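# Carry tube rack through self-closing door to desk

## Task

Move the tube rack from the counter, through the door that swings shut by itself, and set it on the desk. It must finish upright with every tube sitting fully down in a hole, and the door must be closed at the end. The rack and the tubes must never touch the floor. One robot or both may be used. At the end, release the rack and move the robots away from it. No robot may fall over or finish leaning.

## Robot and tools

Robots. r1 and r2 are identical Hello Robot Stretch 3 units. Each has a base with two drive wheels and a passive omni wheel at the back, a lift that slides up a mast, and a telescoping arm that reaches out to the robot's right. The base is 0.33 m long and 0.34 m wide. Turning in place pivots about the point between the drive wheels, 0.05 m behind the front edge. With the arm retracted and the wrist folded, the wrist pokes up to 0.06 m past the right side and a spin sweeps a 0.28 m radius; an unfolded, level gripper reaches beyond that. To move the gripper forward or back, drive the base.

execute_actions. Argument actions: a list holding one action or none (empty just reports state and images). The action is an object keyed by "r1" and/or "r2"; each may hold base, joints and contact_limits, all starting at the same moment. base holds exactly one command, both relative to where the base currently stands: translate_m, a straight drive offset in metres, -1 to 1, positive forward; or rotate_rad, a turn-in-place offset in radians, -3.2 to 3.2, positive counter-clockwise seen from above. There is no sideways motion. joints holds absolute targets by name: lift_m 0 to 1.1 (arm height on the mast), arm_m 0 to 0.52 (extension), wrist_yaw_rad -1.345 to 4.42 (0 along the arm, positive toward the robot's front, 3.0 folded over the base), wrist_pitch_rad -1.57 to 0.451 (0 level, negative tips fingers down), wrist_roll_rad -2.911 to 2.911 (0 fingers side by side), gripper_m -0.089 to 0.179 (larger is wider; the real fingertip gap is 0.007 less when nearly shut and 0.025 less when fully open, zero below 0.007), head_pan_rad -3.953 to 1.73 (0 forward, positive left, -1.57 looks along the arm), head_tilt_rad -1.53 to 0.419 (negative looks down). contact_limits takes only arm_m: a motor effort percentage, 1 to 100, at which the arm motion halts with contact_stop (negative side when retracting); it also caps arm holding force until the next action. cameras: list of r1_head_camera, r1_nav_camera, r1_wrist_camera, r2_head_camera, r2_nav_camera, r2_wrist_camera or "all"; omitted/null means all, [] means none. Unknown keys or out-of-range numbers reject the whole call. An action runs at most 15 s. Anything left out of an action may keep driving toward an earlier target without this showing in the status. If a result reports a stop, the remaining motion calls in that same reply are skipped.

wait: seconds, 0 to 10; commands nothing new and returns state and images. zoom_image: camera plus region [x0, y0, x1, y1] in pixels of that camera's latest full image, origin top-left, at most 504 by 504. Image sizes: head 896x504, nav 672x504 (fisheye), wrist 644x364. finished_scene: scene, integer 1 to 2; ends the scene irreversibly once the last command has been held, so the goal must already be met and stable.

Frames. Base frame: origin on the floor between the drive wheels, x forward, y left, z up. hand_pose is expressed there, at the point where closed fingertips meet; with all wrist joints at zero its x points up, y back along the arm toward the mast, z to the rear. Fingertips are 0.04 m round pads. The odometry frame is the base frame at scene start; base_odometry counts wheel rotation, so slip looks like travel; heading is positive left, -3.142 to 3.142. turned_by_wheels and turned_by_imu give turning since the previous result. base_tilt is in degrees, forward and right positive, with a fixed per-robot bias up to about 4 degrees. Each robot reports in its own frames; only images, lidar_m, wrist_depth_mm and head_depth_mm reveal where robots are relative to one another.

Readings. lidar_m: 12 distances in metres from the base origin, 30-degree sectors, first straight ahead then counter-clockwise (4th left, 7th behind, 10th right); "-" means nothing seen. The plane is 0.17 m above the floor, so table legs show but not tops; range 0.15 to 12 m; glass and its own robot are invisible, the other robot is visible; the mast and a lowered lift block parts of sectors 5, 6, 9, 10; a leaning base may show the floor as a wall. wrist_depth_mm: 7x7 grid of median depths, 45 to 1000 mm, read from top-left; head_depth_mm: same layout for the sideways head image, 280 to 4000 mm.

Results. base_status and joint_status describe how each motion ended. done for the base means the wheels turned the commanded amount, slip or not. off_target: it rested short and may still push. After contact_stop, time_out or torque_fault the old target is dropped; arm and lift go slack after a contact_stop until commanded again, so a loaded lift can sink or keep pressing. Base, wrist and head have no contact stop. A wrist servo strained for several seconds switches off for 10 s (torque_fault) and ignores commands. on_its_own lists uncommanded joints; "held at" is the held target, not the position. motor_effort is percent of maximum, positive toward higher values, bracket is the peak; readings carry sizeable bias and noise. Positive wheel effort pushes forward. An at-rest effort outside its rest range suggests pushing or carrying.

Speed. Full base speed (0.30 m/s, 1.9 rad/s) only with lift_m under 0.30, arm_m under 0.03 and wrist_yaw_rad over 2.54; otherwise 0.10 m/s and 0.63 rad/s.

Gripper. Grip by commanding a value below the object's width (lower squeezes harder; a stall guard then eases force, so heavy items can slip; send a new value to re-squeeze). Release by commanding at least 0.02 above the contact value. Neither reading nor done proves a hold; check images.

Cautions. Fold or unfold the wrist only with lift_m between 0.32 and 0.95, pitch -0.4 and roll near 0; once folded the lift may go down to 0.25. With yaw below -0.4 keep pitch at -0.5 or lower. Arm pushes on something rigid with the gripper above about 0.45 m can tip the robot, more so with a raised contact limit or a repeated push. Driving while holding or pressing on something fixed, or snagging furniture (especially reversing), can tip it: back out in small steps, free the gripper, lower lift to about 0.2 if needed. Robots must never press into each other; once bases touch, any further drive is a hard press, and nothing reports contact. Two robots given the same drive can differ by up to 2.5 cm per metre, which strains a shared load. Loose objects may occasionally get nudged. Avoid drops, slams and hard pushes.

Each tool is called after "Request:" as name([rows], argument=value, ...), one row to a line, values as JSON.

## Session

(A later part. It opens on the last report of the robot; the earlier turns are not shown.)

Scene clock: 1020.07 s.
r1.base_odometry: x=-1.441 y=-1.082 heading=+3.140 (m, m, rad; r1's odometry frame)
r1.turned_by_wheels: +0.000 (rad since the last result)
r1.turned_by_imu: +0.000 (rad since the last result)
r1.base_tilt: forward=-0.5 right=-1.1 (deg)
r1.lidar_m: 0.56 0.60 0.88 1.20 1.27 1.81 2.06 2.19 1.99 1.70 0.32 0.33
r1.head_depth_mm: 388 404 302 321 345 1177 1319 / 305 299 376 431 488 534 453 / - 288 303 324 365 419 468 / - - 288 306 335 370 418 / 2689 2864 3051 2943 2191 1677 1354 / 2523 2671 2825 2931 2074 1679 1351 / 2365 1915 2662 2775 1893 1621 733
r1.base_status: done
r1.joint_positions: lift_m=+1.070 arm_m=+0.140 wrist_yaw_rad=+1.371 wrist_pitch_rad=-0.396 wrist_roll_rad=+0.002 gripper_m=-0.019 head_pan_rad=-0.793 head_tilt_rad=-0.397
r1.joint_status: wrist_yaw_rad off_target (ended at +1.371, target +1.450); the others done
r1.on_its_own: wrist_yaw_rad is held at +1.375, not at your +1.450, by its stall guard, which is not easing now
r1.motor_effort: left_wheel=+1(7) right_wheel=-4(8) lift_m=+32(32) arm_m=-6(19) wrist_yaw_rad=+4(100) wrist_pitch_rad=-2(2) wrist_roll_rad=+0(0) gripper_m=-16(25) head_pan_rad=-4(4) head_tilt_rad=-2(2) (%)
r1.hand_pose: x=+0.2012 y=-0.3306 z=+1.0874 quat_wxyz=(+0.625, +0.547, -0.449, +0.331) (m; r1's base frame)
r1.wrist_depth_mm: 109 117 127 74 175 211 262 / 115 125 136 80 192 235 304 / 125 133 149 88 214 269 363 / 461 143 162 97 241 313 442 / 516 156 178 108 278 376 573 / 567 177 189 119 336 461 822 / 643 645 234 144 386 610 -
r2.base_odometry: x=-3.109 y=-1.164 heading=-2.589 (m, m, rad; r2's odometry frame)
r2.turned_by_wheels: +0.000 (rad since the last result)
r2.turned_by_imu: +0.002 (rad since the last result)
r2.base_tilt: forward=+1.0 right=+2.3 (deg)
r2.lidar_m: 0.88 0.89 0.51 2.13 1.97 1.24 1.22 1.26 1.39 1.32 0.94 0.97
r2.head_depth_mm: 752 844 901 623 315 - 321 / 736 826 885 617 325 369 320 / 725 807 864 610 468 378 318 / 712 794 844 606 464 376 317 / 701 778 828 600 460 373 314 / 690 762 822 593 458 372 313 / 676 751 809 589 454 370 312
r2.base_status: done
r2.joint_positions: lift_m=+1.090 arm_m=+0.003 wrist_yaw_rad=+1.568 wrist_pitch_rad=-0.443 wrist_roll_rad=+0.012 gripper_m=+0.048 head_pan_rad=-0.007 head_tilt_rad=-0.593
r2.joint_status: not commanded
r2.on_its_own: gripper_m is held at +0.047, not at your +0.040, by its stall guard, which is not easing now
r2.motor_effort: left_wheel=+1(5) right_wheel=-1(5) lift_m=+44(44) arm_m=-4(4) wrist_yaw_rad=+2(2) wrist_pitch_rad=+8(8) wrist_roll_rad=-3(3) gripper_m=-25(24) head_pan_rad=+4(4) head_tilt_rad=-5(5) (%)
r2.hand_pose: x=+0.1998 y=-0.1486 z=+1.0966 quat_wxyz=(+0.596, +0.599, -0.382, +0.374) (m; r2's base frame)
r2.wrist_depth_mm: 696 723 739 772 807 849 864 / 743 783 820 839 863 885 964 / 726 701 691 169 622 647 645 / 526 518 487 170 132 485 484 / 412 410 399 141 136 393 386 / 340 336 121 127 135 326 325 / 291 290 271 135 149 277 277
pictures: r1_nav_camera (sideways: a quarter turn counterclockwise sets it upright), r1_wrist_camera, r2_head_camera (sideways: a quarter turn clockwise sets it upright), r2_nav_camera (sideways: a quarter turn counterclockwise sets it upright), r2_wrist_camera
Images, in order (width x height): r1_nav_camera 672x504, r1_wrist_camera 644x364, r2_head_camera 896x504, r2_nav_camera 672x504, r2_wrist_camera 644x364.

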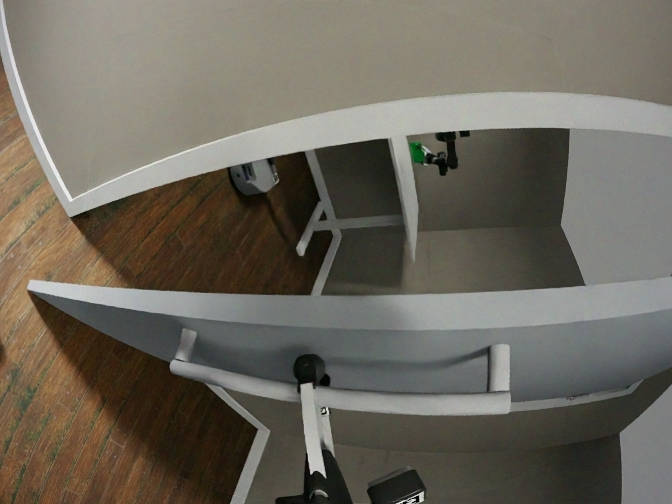

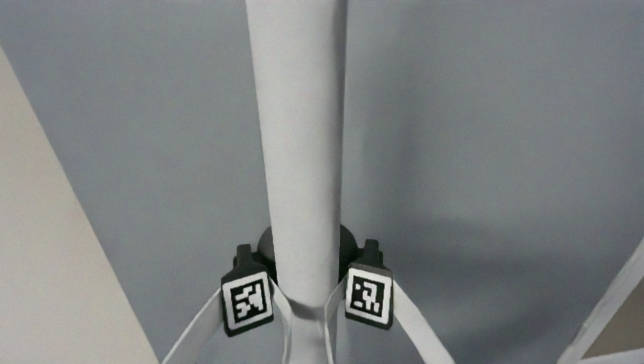

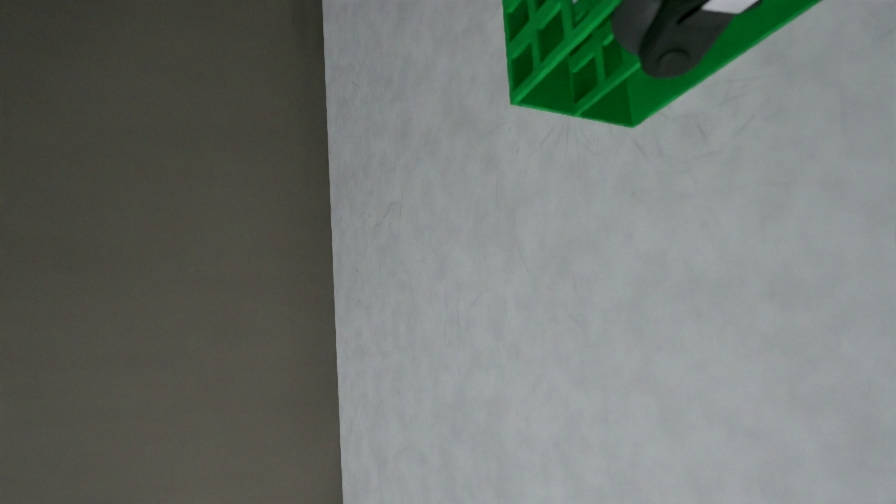

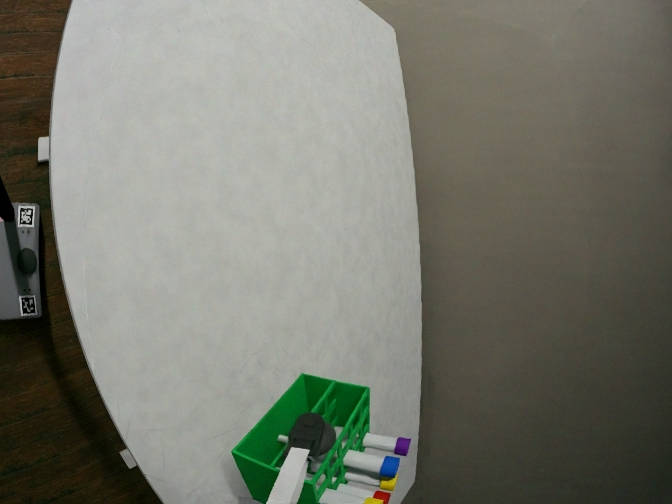

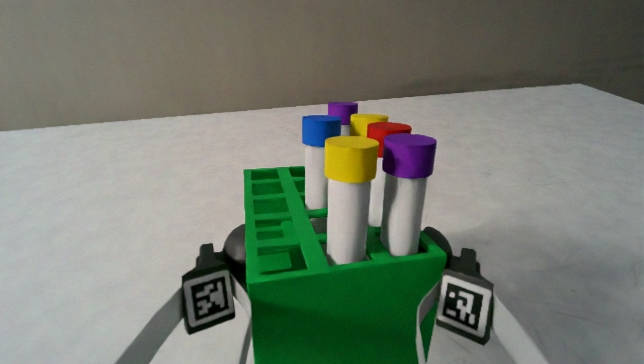

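Request:
execute_actions([
  {"r2": {"joints": {"lift_m": 0.995}}, "r1": {"joints": {"gripper_m": 0.15}}},
], cameras=["r1_nav_camera", "r1_wrist_camera", "r2_head_camera", "r2_wrist_camera"])

Scene clock: 1033.33 s.
r1.base_odometry: x=-1.441 y=-1.082 heading=+3.139 (m, m, rad; r1's odometry frame)
r1.turned_by_wheels: +0.000 (rad since the last result)
r1.turned_by_imu: +0.001 (rad since the last result)
r1.base_tilt: forward=-0.6 right=-1.1 (deg)
r1.lidar_m: 0.56 0.60 0.88 1.21 1.27 1.81 2.06 2.19 1.99 1.70 0.74 0.56
r1.head_depth_mm: 767 846 940 1063 1204 1457 1355 / 694 759 834 926 1027 1205 1310 / 632 688 747 821 891 1033 1167 / 582 626 680 741 809 897 1008 / 539 576 620 669 727 796 881 / 502 535 566 604 638 719 786 / 469 473 522 564 606 655 712
r1.base_status: not commanded
r1.joint_positions: lift_m=+1.070 arm_m=+0.140 wrist_yaw_rad=+1.371 wrist_pitch_rad=-0.411 wrist_roll_rad=+0.002 gripper_m=+0.150 head_pan_rad=-0.793 head_tilt_rad=-0.397
r1.joint_status: all done
r1.on_its_own: wrist_yaw_rad is held at +1.375, not at your +1.450, by its stall guard, which is not easing now
r1.motor_effort: left_wheel=-1(1) right_wheel=+1(4) lift_m=+32(32) arm_m=-5(6) wrist_yaw_rad=+4(6) wrist_pitch_rad=+4(4) wrist_roll_rad=+0(0) gripper_m=+1(80) head_pan_rad=-4(4) head_tilt_rad=-2(2) (%)
r1.hand_pose: x=+0.1994 y=-0.3301 z=+1.0839 quat_wxyz=(+0.627, +0.550, -0.444, +0.326) (m; r1's base frame)
r1.wrist_depth_mm: 375 385 392 413 437 459 486 / 403 408 430 461 483 509 543 / 440 447 464 492 527 555 587 / 480 495 517 553 582 620 682 / 529 539 568 616 655 703 780 / 571 619 659 693 732 818 903 / 633 709 744 809 894 - -
r2.base_odometry: x=-3.109 y=-1.164 heading=-2.589 (m, m, rad; r2's odometry frame)
r2.turned_by_wheels: +0.000 (rad since the last result)
r2.turned_by_imu: +0.001 (rad since the last result)
r2.base_tilt: forward=+1.0 right=+2.3 (deg)
r2.lidar_m: 0.88 0.89 0.52 2.13 1.97 1.24 1.22 1.23 1.40 1.32 0.94 0.97
r2.head_depth_mm: 749 843 909 626 473 312 300 / 736 827 883 617 471 360 312 / 729 808 866 614 467 379 318 / 714 793 846 605 465 376 316 / 698 777 830 602 460 374 315 / 687 764 820 594 458 372 313 / 678 752 809 588 454 369 312
r2.base_status: not commanded
r2.joint_positions: lift_m=+0.995 arm_m=+0.003 wrist_yaw_rad=+1.568 wrist_pitch_rad=-0.420 wrist_roll_rad=+0.011 gripper_m=+0.048 head_pan_rad=-0.007 head_tilt_rad=-0.593
r2.joint_status: all done
r2.on_its_own: gripper_m is held at +0.047, not at your +0.040, by its stall guard, which is not easing now
r2.motor_effort: left_wheel=+1(1) right_wheel=-1(1) lift_m=+21(38) arm_m=-4(4) wrist_yaw_rad=+2(2) wrist_pitch_rad=+0(8) wrist_roll_rad=-3(3) gripper_m=-24(25) head_pan_rad=+4(4) head_tilt_rad=-4(4) (%)
r2.hand_pose: x=+0.2027 y=-0.1486 z=+1.0076 quat_wxyz=(+0.592, +0.595, -0.388, +0.381) (m; r2's base frame)
r2.wrist_depth_mm: 687 712 740 751 807 831 859 / 738 747 780 747 721 711 688 / 501 487 472 161 144 455 448 / 359 353 330 166 123 335 332 / 278 276 270 137 136 267 261 / 229 228 120 127 135 219 218 / 194 193 181 140 157 186 187
pictures: r1_nav_camera (sideways: a quarter turn counterclockwise sets it upright), r1_wrist_camera, r2_head_camera (sideways: a quarter turn clockwise sets it upright), r2_wrist_camera
Images, in order (width x height): r1_nav_camera 672x504, r1_wrist_camera 644x364, r2_head_camera 896x504, r2_wrist_camera 644x364.

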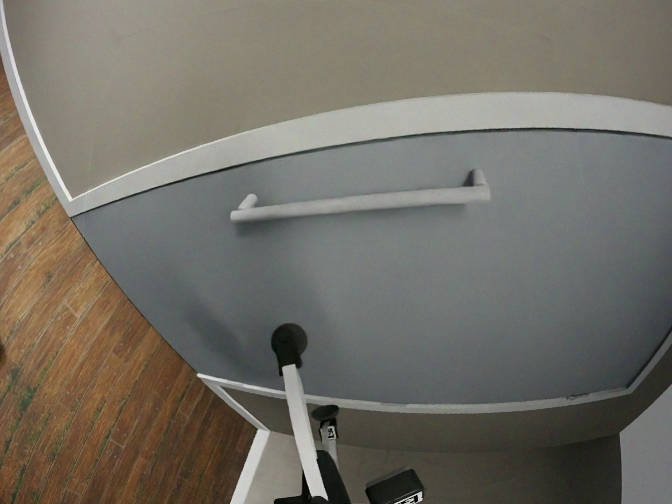

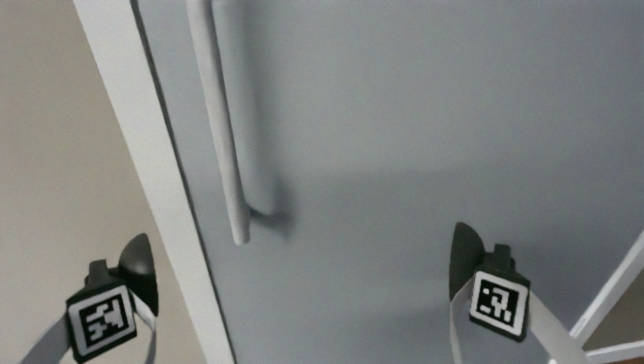

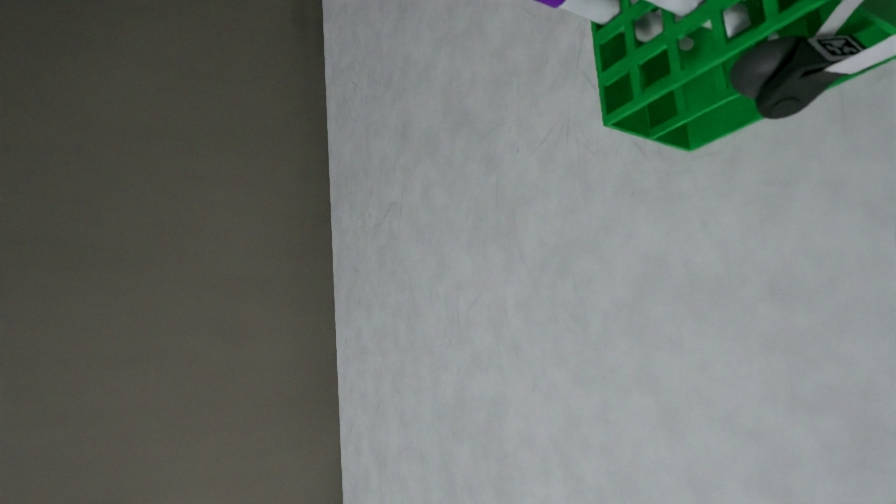

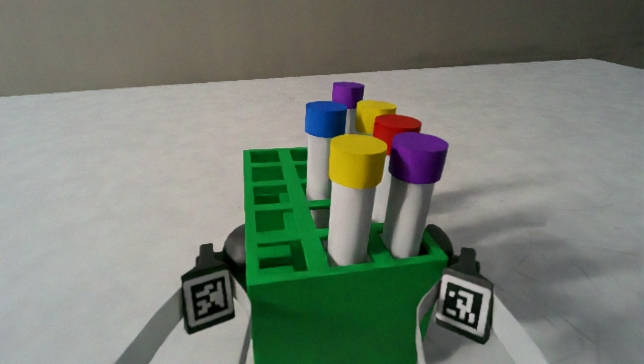

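Request:
execute_actions([
  {"r2": {"joints": {"gripper_m": 0.1}}, "r1": {"base": {"translate_m": -0.25}, "joints": {"gripper_m": 0.15}}},
], cameras=["r1_nav_camera", "r2_head_camera", "r2_wrist_camera", "r2_nav_camera"])

Scene clock: 1045.83 s.
r1.base_odometry: x=-1.191 y=-1.083 heading=+3.139 (m, m, rad; r1's odometry frame)
r1.turned_by_wheels: +0.000 (rad since the last result)
r1.turned_by_imu: +0.000 (rad since the last result)
r1.base_tilt: forward=-0.7 right=-1.1 (deg)
r1.lidar_m: 0.81 0.87 1.26 1.21 1.28 1.83 1.81 1.92 1.97 1.93 1.08 0.83
r1.head_depth_mm: 1133 1245 1391 1560 1767 1626 1360 / 1030 1124 1232 1371 1519 1622 1364 / 945 1021 1113 1223 1321 1528 1356 / 867 936 1010 1099 1208 1336 1356 / 806 864 925 998 1091 1191 1292 / 750 800 855 921 992 1073 1179 / 702 746 795 849 911 981 1065
r1.base_status: done
r1.joint_positions: lift_m=+1.070 arm_m=+0.140 wrist_yaw_rad=+1.372 wrist_pitch_rad=-0.412 wrist_roll_rad=+0.002 gripper_m=+0.150 head_pan_rad=-0.793 head_tilt_rad=-0.397
r1.joint_status: all done
r1.on_its_own: wrist_yaw_rad is held at +1.375, not at your +1.450, by its stall guard, which is not easing now
r1.motor_effort: left_wheel=+0(5) right_wheel=+1(4) lift_m=+32(32) arm_m=-5(5) wrist_yaw_rad=+4(4) wrist_pitch_rad=+4(4) wrist_roll_rad=+0(0) gripper_m=+0(4) head_pan_rad=-3(4) head_tilt_rad=-2(2) (%)
r1.hand_pose: x=+0.1994 y=-0.3301 z=+1.0839 quat_wxyz=(+0.627, +0.550, -0.444, +0.326) (m; r1's base frame)
r1.wrist_depth_mm: 586 599 628 651 682 734 766 / 634 669 685 715 762 810 839 / 678 712 731 772 848 875 938 / 737 798 824 831 940 977 - / 839 856 924 952 - - - / 888 967 - - - - - / 979 - - - - - -
r2.base_odometry: x=-3.109 y=-1.164 heading=-2.589 (m, m, rad; r2's odometry frame)
r2.turned_by_wheels: +0.000 (rad since the last result)
r2.turned_by_imu: +0.001 (rad since the last result)
r2.base_tilt: forward=+1.0 right=+2.3 (deg)
r2.lidar_m: 0.88 0.89 0.52 2.13 1.97 1.24 1.22 1.22 1.40 1.32 0.95 0.97
r2.head_depth_mm: 752 845 907 622 474 319 304 / 739 824 886 618 471 361 312 / 724 813 867 614 469 379 318 / 713 792 848 605 465 377 316 / 699 777 833 600 461 374 315 / 686 767 817 595 457 372 313 / 677 749 809 588 455 369 311
r2.base_status: not commanded
r2.joint_positions: lift_m=+0.995 arm_m=+0.003 wrist_yaw_rad=+1.570 wrist_pitch_rad=-0.432 wrist_roll_rad=+0.011 gripper_m=+0.100 head_pan_rad=-0.007 head_tilt_rad=-0.593
r2.joint_status: all done
r2.motor_effort: left_wheel=+0(1) right_wheel=-1(1) lift_m=+23(22) arm_m=-4(3) wrist_yaw_rad=+1(2) wrist_pitch_rad=+4(5) wrist_roll_rad=-2(3) gripper_m=+0(92) head_pan_rad=+4(4) head_tilt_rad=-5(5) (%)
r2.hand_pose: x=+0.2013 y=-0.1483 z=+1.0050 quat_wxyz=(+0.594, +0.597, -0.384, +0.378) (m; r2's base frame)
r2.wrist_depth_mm: 706 721 739 770 802 830 864 / 744 758 718 695 681 663 660 / 477 472 461 158 412 435 432 / 347 343 308 113 112 325 322 / 274 273 251 126 129 261 256 / 224 224 136 127 130 216 213 / 191 190 179 135 152 179 183
pictures: r1_nav_camera (sideways: a quarter turn counterclockwise sets it upright), r2_head_camera (sideways: a quarter turn clockwise sets it upright), r2_nav_camera (sideways: a quarter turn counterclockwise sets it upright), r2_wrist_camera
Images, in order (width x height): r1_nav_camera 672x504, r2_head_camera 896x504, r2_nav_camera 672x504, r2_wrist_camera 644x364.

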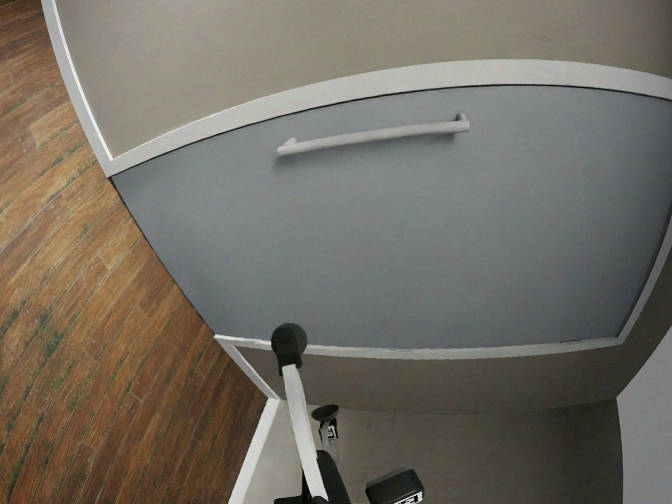

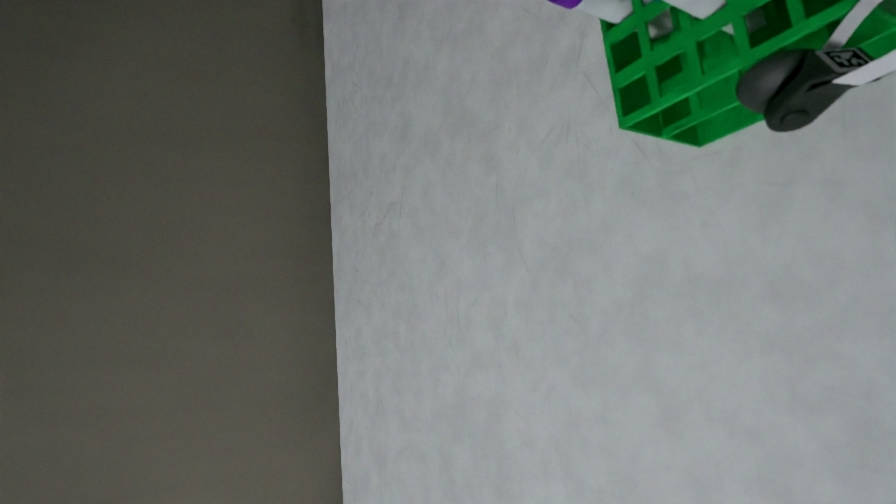

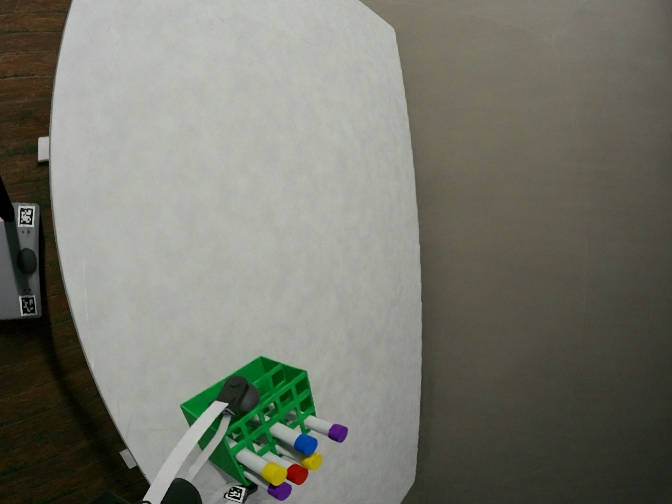

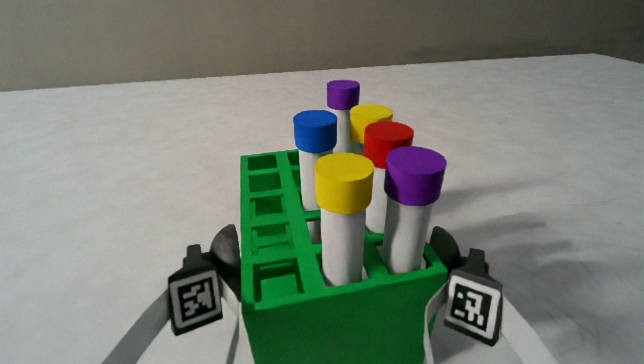

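Request:
execute_actions([
  {"r2": {"base": {"translate_m": -0.15}, "joints": {"gripper_m": 0.16, "head_tilt_rad": -0.35, "head_pan_rad": -0.3}}, "r1": {"base": {"translate_m": -0.25}}},
], cameras=["r2_head_camera", "r2_wrist_camera", "r2_nav_camera"])

Scene clock: 1052.57 s.
r1.base_odometry: x=-0.941 y=-1.083 heading=+3.139 (m, m, rad; r1's odometry frame)
r1.turned_by_wheels: +0.000 (rad since the last result)
r1.turned_by_imu: +0.000 (rad since the last result)
r1.base_tilt: forward=-0.6 right=-1.1 (deg)
r1.lidar_m: 1.06 1.13 1.26 1.23 1.29 1.59 1.56 1.66 1.95 1.92 1.41 1.09
r1.head_depth_mm: 1508 1638 1824 2069 2176 1627 1358 / 1350 1482 1620 1804 2003 1648 1357 / 1243 1345 1464 1597 1738 1651 1356 / 1146 1231 1337 1454 1588 1645 1365 / 1063 1139 1214 1318 1430 1535 1349 / 992 1054 1130 1208 1309 1415 1351 / 926 983 1046 1115 1201 1296 1327
r1.base_status: done
r1.joint_positions: lift_m=+1.070 arm_m=+0.140 wrist_yaw_rad=+1.372 wrist_pitch_rad=-0.412 wrist_roll_rad=+0.002 gripper_m=+0.150 head_pan_rad=-0.793 head_tilt_rad=-0.397
r1.joint_status: not commanded
r1.on_its_own: wrist_yaw_rad is held at +1.375, not at your +1.450, by its stall guard, which is not easing now
r1.motor_effort: left_wheel=+0(8) right_wheel=+1(3) lift_m=+32(32) arm_m=-5(5) wrist_yaw_rad=+4(3) wrist_pitch_rad=+4(4) wrist_roll_rad=+0(0) gripper_m=+0(0) head_pan_rad=-4(4) head_tilt_rad=-2(3) (%)
r1.hand_pose: x=+0.1994 y=-0.3301 z=+1.0839 quat_wxyz=(+0.627, +0.550, -0.444, +0.326) (m; r1's base frame)
r1.wrist_depth_mm: 780 827 838 897 905 994 - / 863 887 930 975 - - - / 925 966 - - - - - / - - - - - - - / - - - - - - - / - - - - - - - / - - - - - - -
r2.base_odometry: x=-2.981 y=-1.085 heading=-2.589 (m, m, rad; r2's odometry frame)
r2.turned_by_wheels: +0.000 (rad since the last result)
r2.turned_by_imu: +0.000 (rad since the last result)
r2.base_tilt: forward=+1.0 right=+2.3 (deg)
r2.lidar_m: 1.03 0.62 1.26 2.41 1.71 1.08 1.07 1.08 1.22 1.35 1.04 1.07
r2.head_depth_mm: 1112 1211 1318 1033 659 483 393 / 1047 1134 1236 1014 647 477 379 / 990 1070 1160 1002 644 384 376 / 945 1013 1094 986 557 418 374 / 898 961 1034 966 629 452 372 / 852 914 972 951 624 465 370 / 816 869 928 952 620 461 367
r2.base_status: done
r2.joint_positions: lift_m=+0.995 arm_m=+0.003 wrist_yaw_rad=+1.570 wrist_pitch_rad=-0.432 wrist_roll_rad=+0.011 gripper_m=+0.160 head_pan_rad=-0.293 head_tilt_rad=-0.359
r2.joint_status: all done
r2.motor_effort: left_wheel=+1(5) right_wheel=-1(7) lift_m=+22(23) arm_m=-3(3) wrist_yaw_rad=-1(1) wrist_pitch_rad=+4(4) wrist_roll_rad=-3(3) gripper_m=+0(100) head_pan_rad=-5(33) head_tilt_rad=+5(32) (%)
r2.hand_pose: x=+0.2012 y=-0.1483 z=+1.0050 quat_wxyz=(+0.594, +0.597, -0.384, +0.378) (m; r2's base frame)
r2.wrist_depth_mm: 818 849 890 913 949 989 - / 770 745 715 292 666 660 661 / 476 468 460 261 418 440 427 / 347 343 341 271 327 326 322 / 275 270 268 265 261 260 264 / 224 - 222 227 241 - - / 204 - - - - - -
pictures: r2_head_camera (sideways: a quarter turn clockwise sets it upright), r2_nav_camera (sideways: a quarter turn counterclockwise sets it upright), r2_wrist_camera
Images, in order (width x height): r2_head_camera 896x504, r2_nav_camera 672x504, r2_wrist_camera 644x364.

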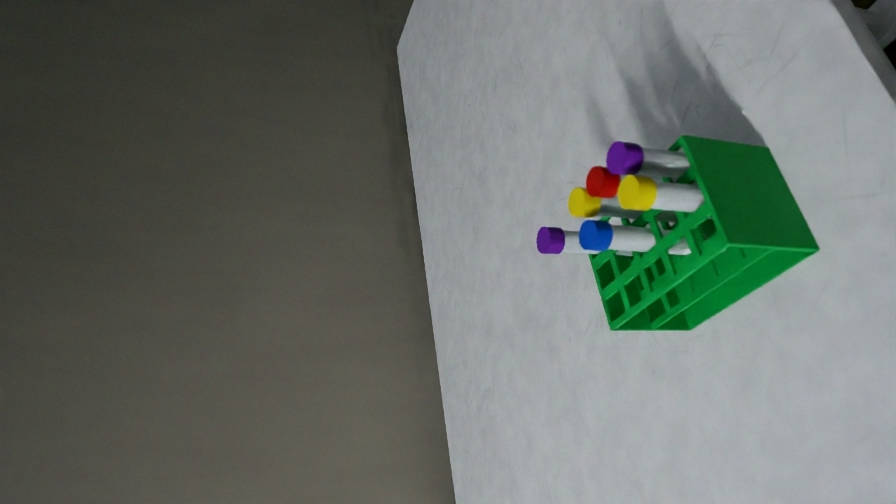

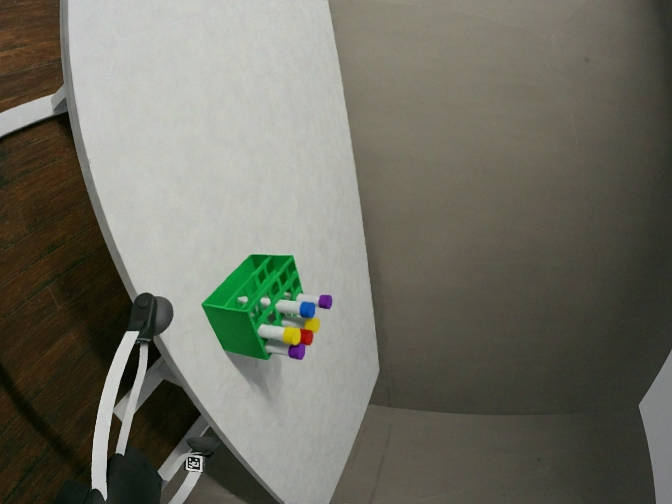

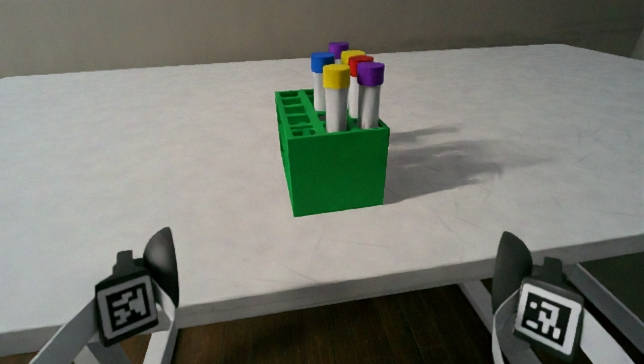

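Request:
execute_actions([
  {"r2": {"base": {"translate_m": -0.2}}},
], cameras=["r2_wrist_camera", "r1_nav_camera"])

Request:
zoom_image(camera="r2_wrist_camera", region=[220, 20, 420, 170])

Scene clock: 1061.50 s.
r1.base_odometry: x=-0.941 y=-1.083 heading=+3.139 (m, m, rad; r1's odometry frame)
r1.turned_by_wheels: +0.000 (rad since the last result)
r1.turned_by_imu: +0.001 (rad since the last result)
r1.base_tilt: forward=-0.7 right=-1.0 (deg)
r1.lidar_m: 1.06 1.13 1.26 1.23 1.30 1.59 1.56 1.66 1.95 1.91 1.40 1.09
r1.head_depth_mm: 1497 1644 1820 2060 2184 1616 1358 / 1359 1476 1626 1806 2003 1643 1357 / 1241 1343 1462 1601 1742 1656 1356 / 1147 1234 1333 1455 1594 1644 1357 / 1063 1133 1221 1319 1428 1542 1358 / 989 1056 1128 1208 1312 1416 1354 / 931 986 1047 1116 1201 1290 1331
r1.base_status: not commanded
r1.joint_positions: lift_m=+1.070 arm_m=+0.140 wrist_yaw_rad=+1.372 wrist_pitch_rad=-0.412 wrist_roll_rad=+0.002 gripper_m=+0.150 head_pan_rad=-0.793 head_tilt_rad=-0.397
r1.joint_status: not commanded
r1.on_its_own: wrist_yaw_rad is held at +1.375, not at your +1.450, by its stall guard, which is not easing now
r1.motor_effort: left_wheel=+0(0) right_wheel=+1(1) lift_m=+33(32) arm_m=-5(6) wrist_yaw_rad=+4(4) wrist_pitch_rad=+4(4) wrist_roll_rad=+0(0) gripper_m=+1(0) head_pan_rad=-3(4) head_tilt_rad=-2(2) (%)
r1.hand_pose: x=+0.1994 y=-0.3301 z=+1.0839 quat_wxyz=(+0.627, +0.550, -0.444, +0.326) (m; r1's base frame)
r1.wrist_depth_mm: 781 815 855 890 954 984 - / 862 868 897 967 - - - / 905 934 994 - - - - / - - - - - - - / - - - - - - - / - - - - - - - / - - - - - - -
r2.base_odometry: x=-2.811 y=-0.980 heading=-2.589 (m, m, rad; r2's odometry frame)
r2.turned_by_wheels: +0.000 (rad since the last result)
r2.turned_by_imu: +0.000 (rad since the last result)
r2.base_tilt: forward=+1.1 right=+2.3 (deg)
r2.lidar_m: 1.23 0.78 1.50 2.37 1.38 0.88 0.87 0.88 1.00 1.38 1.39 1.19
r2.head_depth_mm: 1337 1452 1596 1028 696 1637 1353 / 1258 1361 1482 1018 651 1631 1381 / 1186 1287 1396 999 644 1633 1368 / 1128 1209 1313 979 574 1547 1364 / 1074 1142 1230 967 570 525 1355 / 1018 1083 1164 954 628 484 1349 / 978 1035 1115 941 620 461 1333
r2.base_status: done
r2.joint_positions: lift_m=+0.995 arm_m=+0.003 wrist_yaw_rad=+1.570 wrist_pitch_rad=-0.432 wrist_roll_rad=+0.011 gripper_m=+0.160 head_pan_rad=-0.293 head_tilt_rad=-0.359
r2.joint_status: not commanded
r2.motor_effort: left_wheel=+0(4) right_wheel=-1(7) lift_m=+22(23) arm_m=-4(3) wrist_yaw_rad=+1(0) wrist_pitch_rad=+4(4) wrist_roll_rad=-3(3) gripper_m=+0(1) head_pan_rad=-5(5) head_tilt_rad=+6(6) (%)
r2.hand_pose: x=+0.2012 y=-0.1483 z=+1.0049 quat_wxyz=(+0.594, +0.597, -0.384, +0.378) (m; r2's base frame)
r2.wrist_depth_mm: 979 - - - - - - / 748 743 711 442 678 662 659 / 480 468 459 450 450 471 493 / 366 383 - - - - - / - - - - - - - / - - - - - - - / - - - - - - -
pictures: r1_nav_camera (sideways: a quarter turn counterclockwise sets it upright), r2_wrist_camera
Images, in order (width x height): r1_nav_camera 672x504, r2_wrist_camera 644x364.

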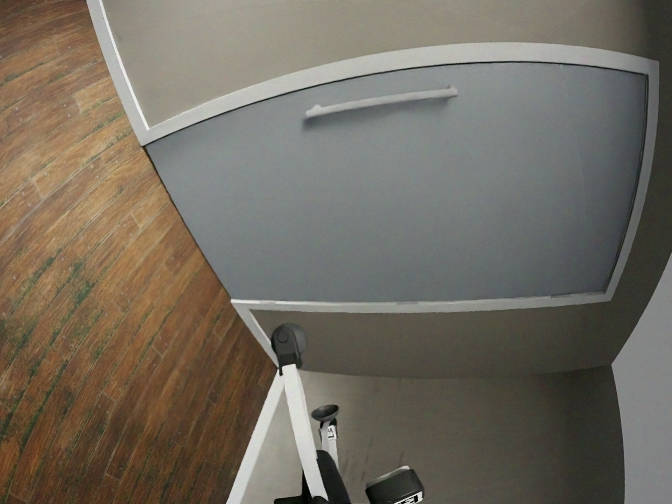

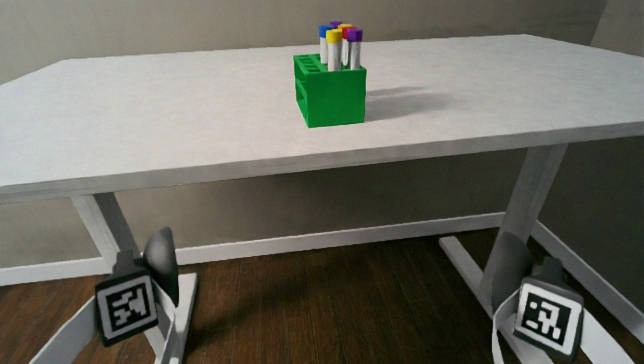

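Region (220, 20, 420, 170) of r2_wrist_camera's 644x364 image, scaled by 2.520; it fills the top 378 rows of this view, and the rest is white.

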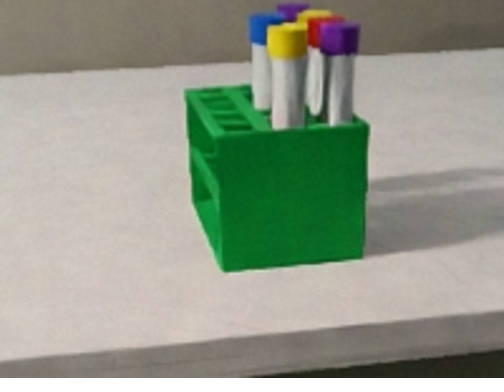

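Request:
finished_scene(scene=1)

The scene is finished: the task was done.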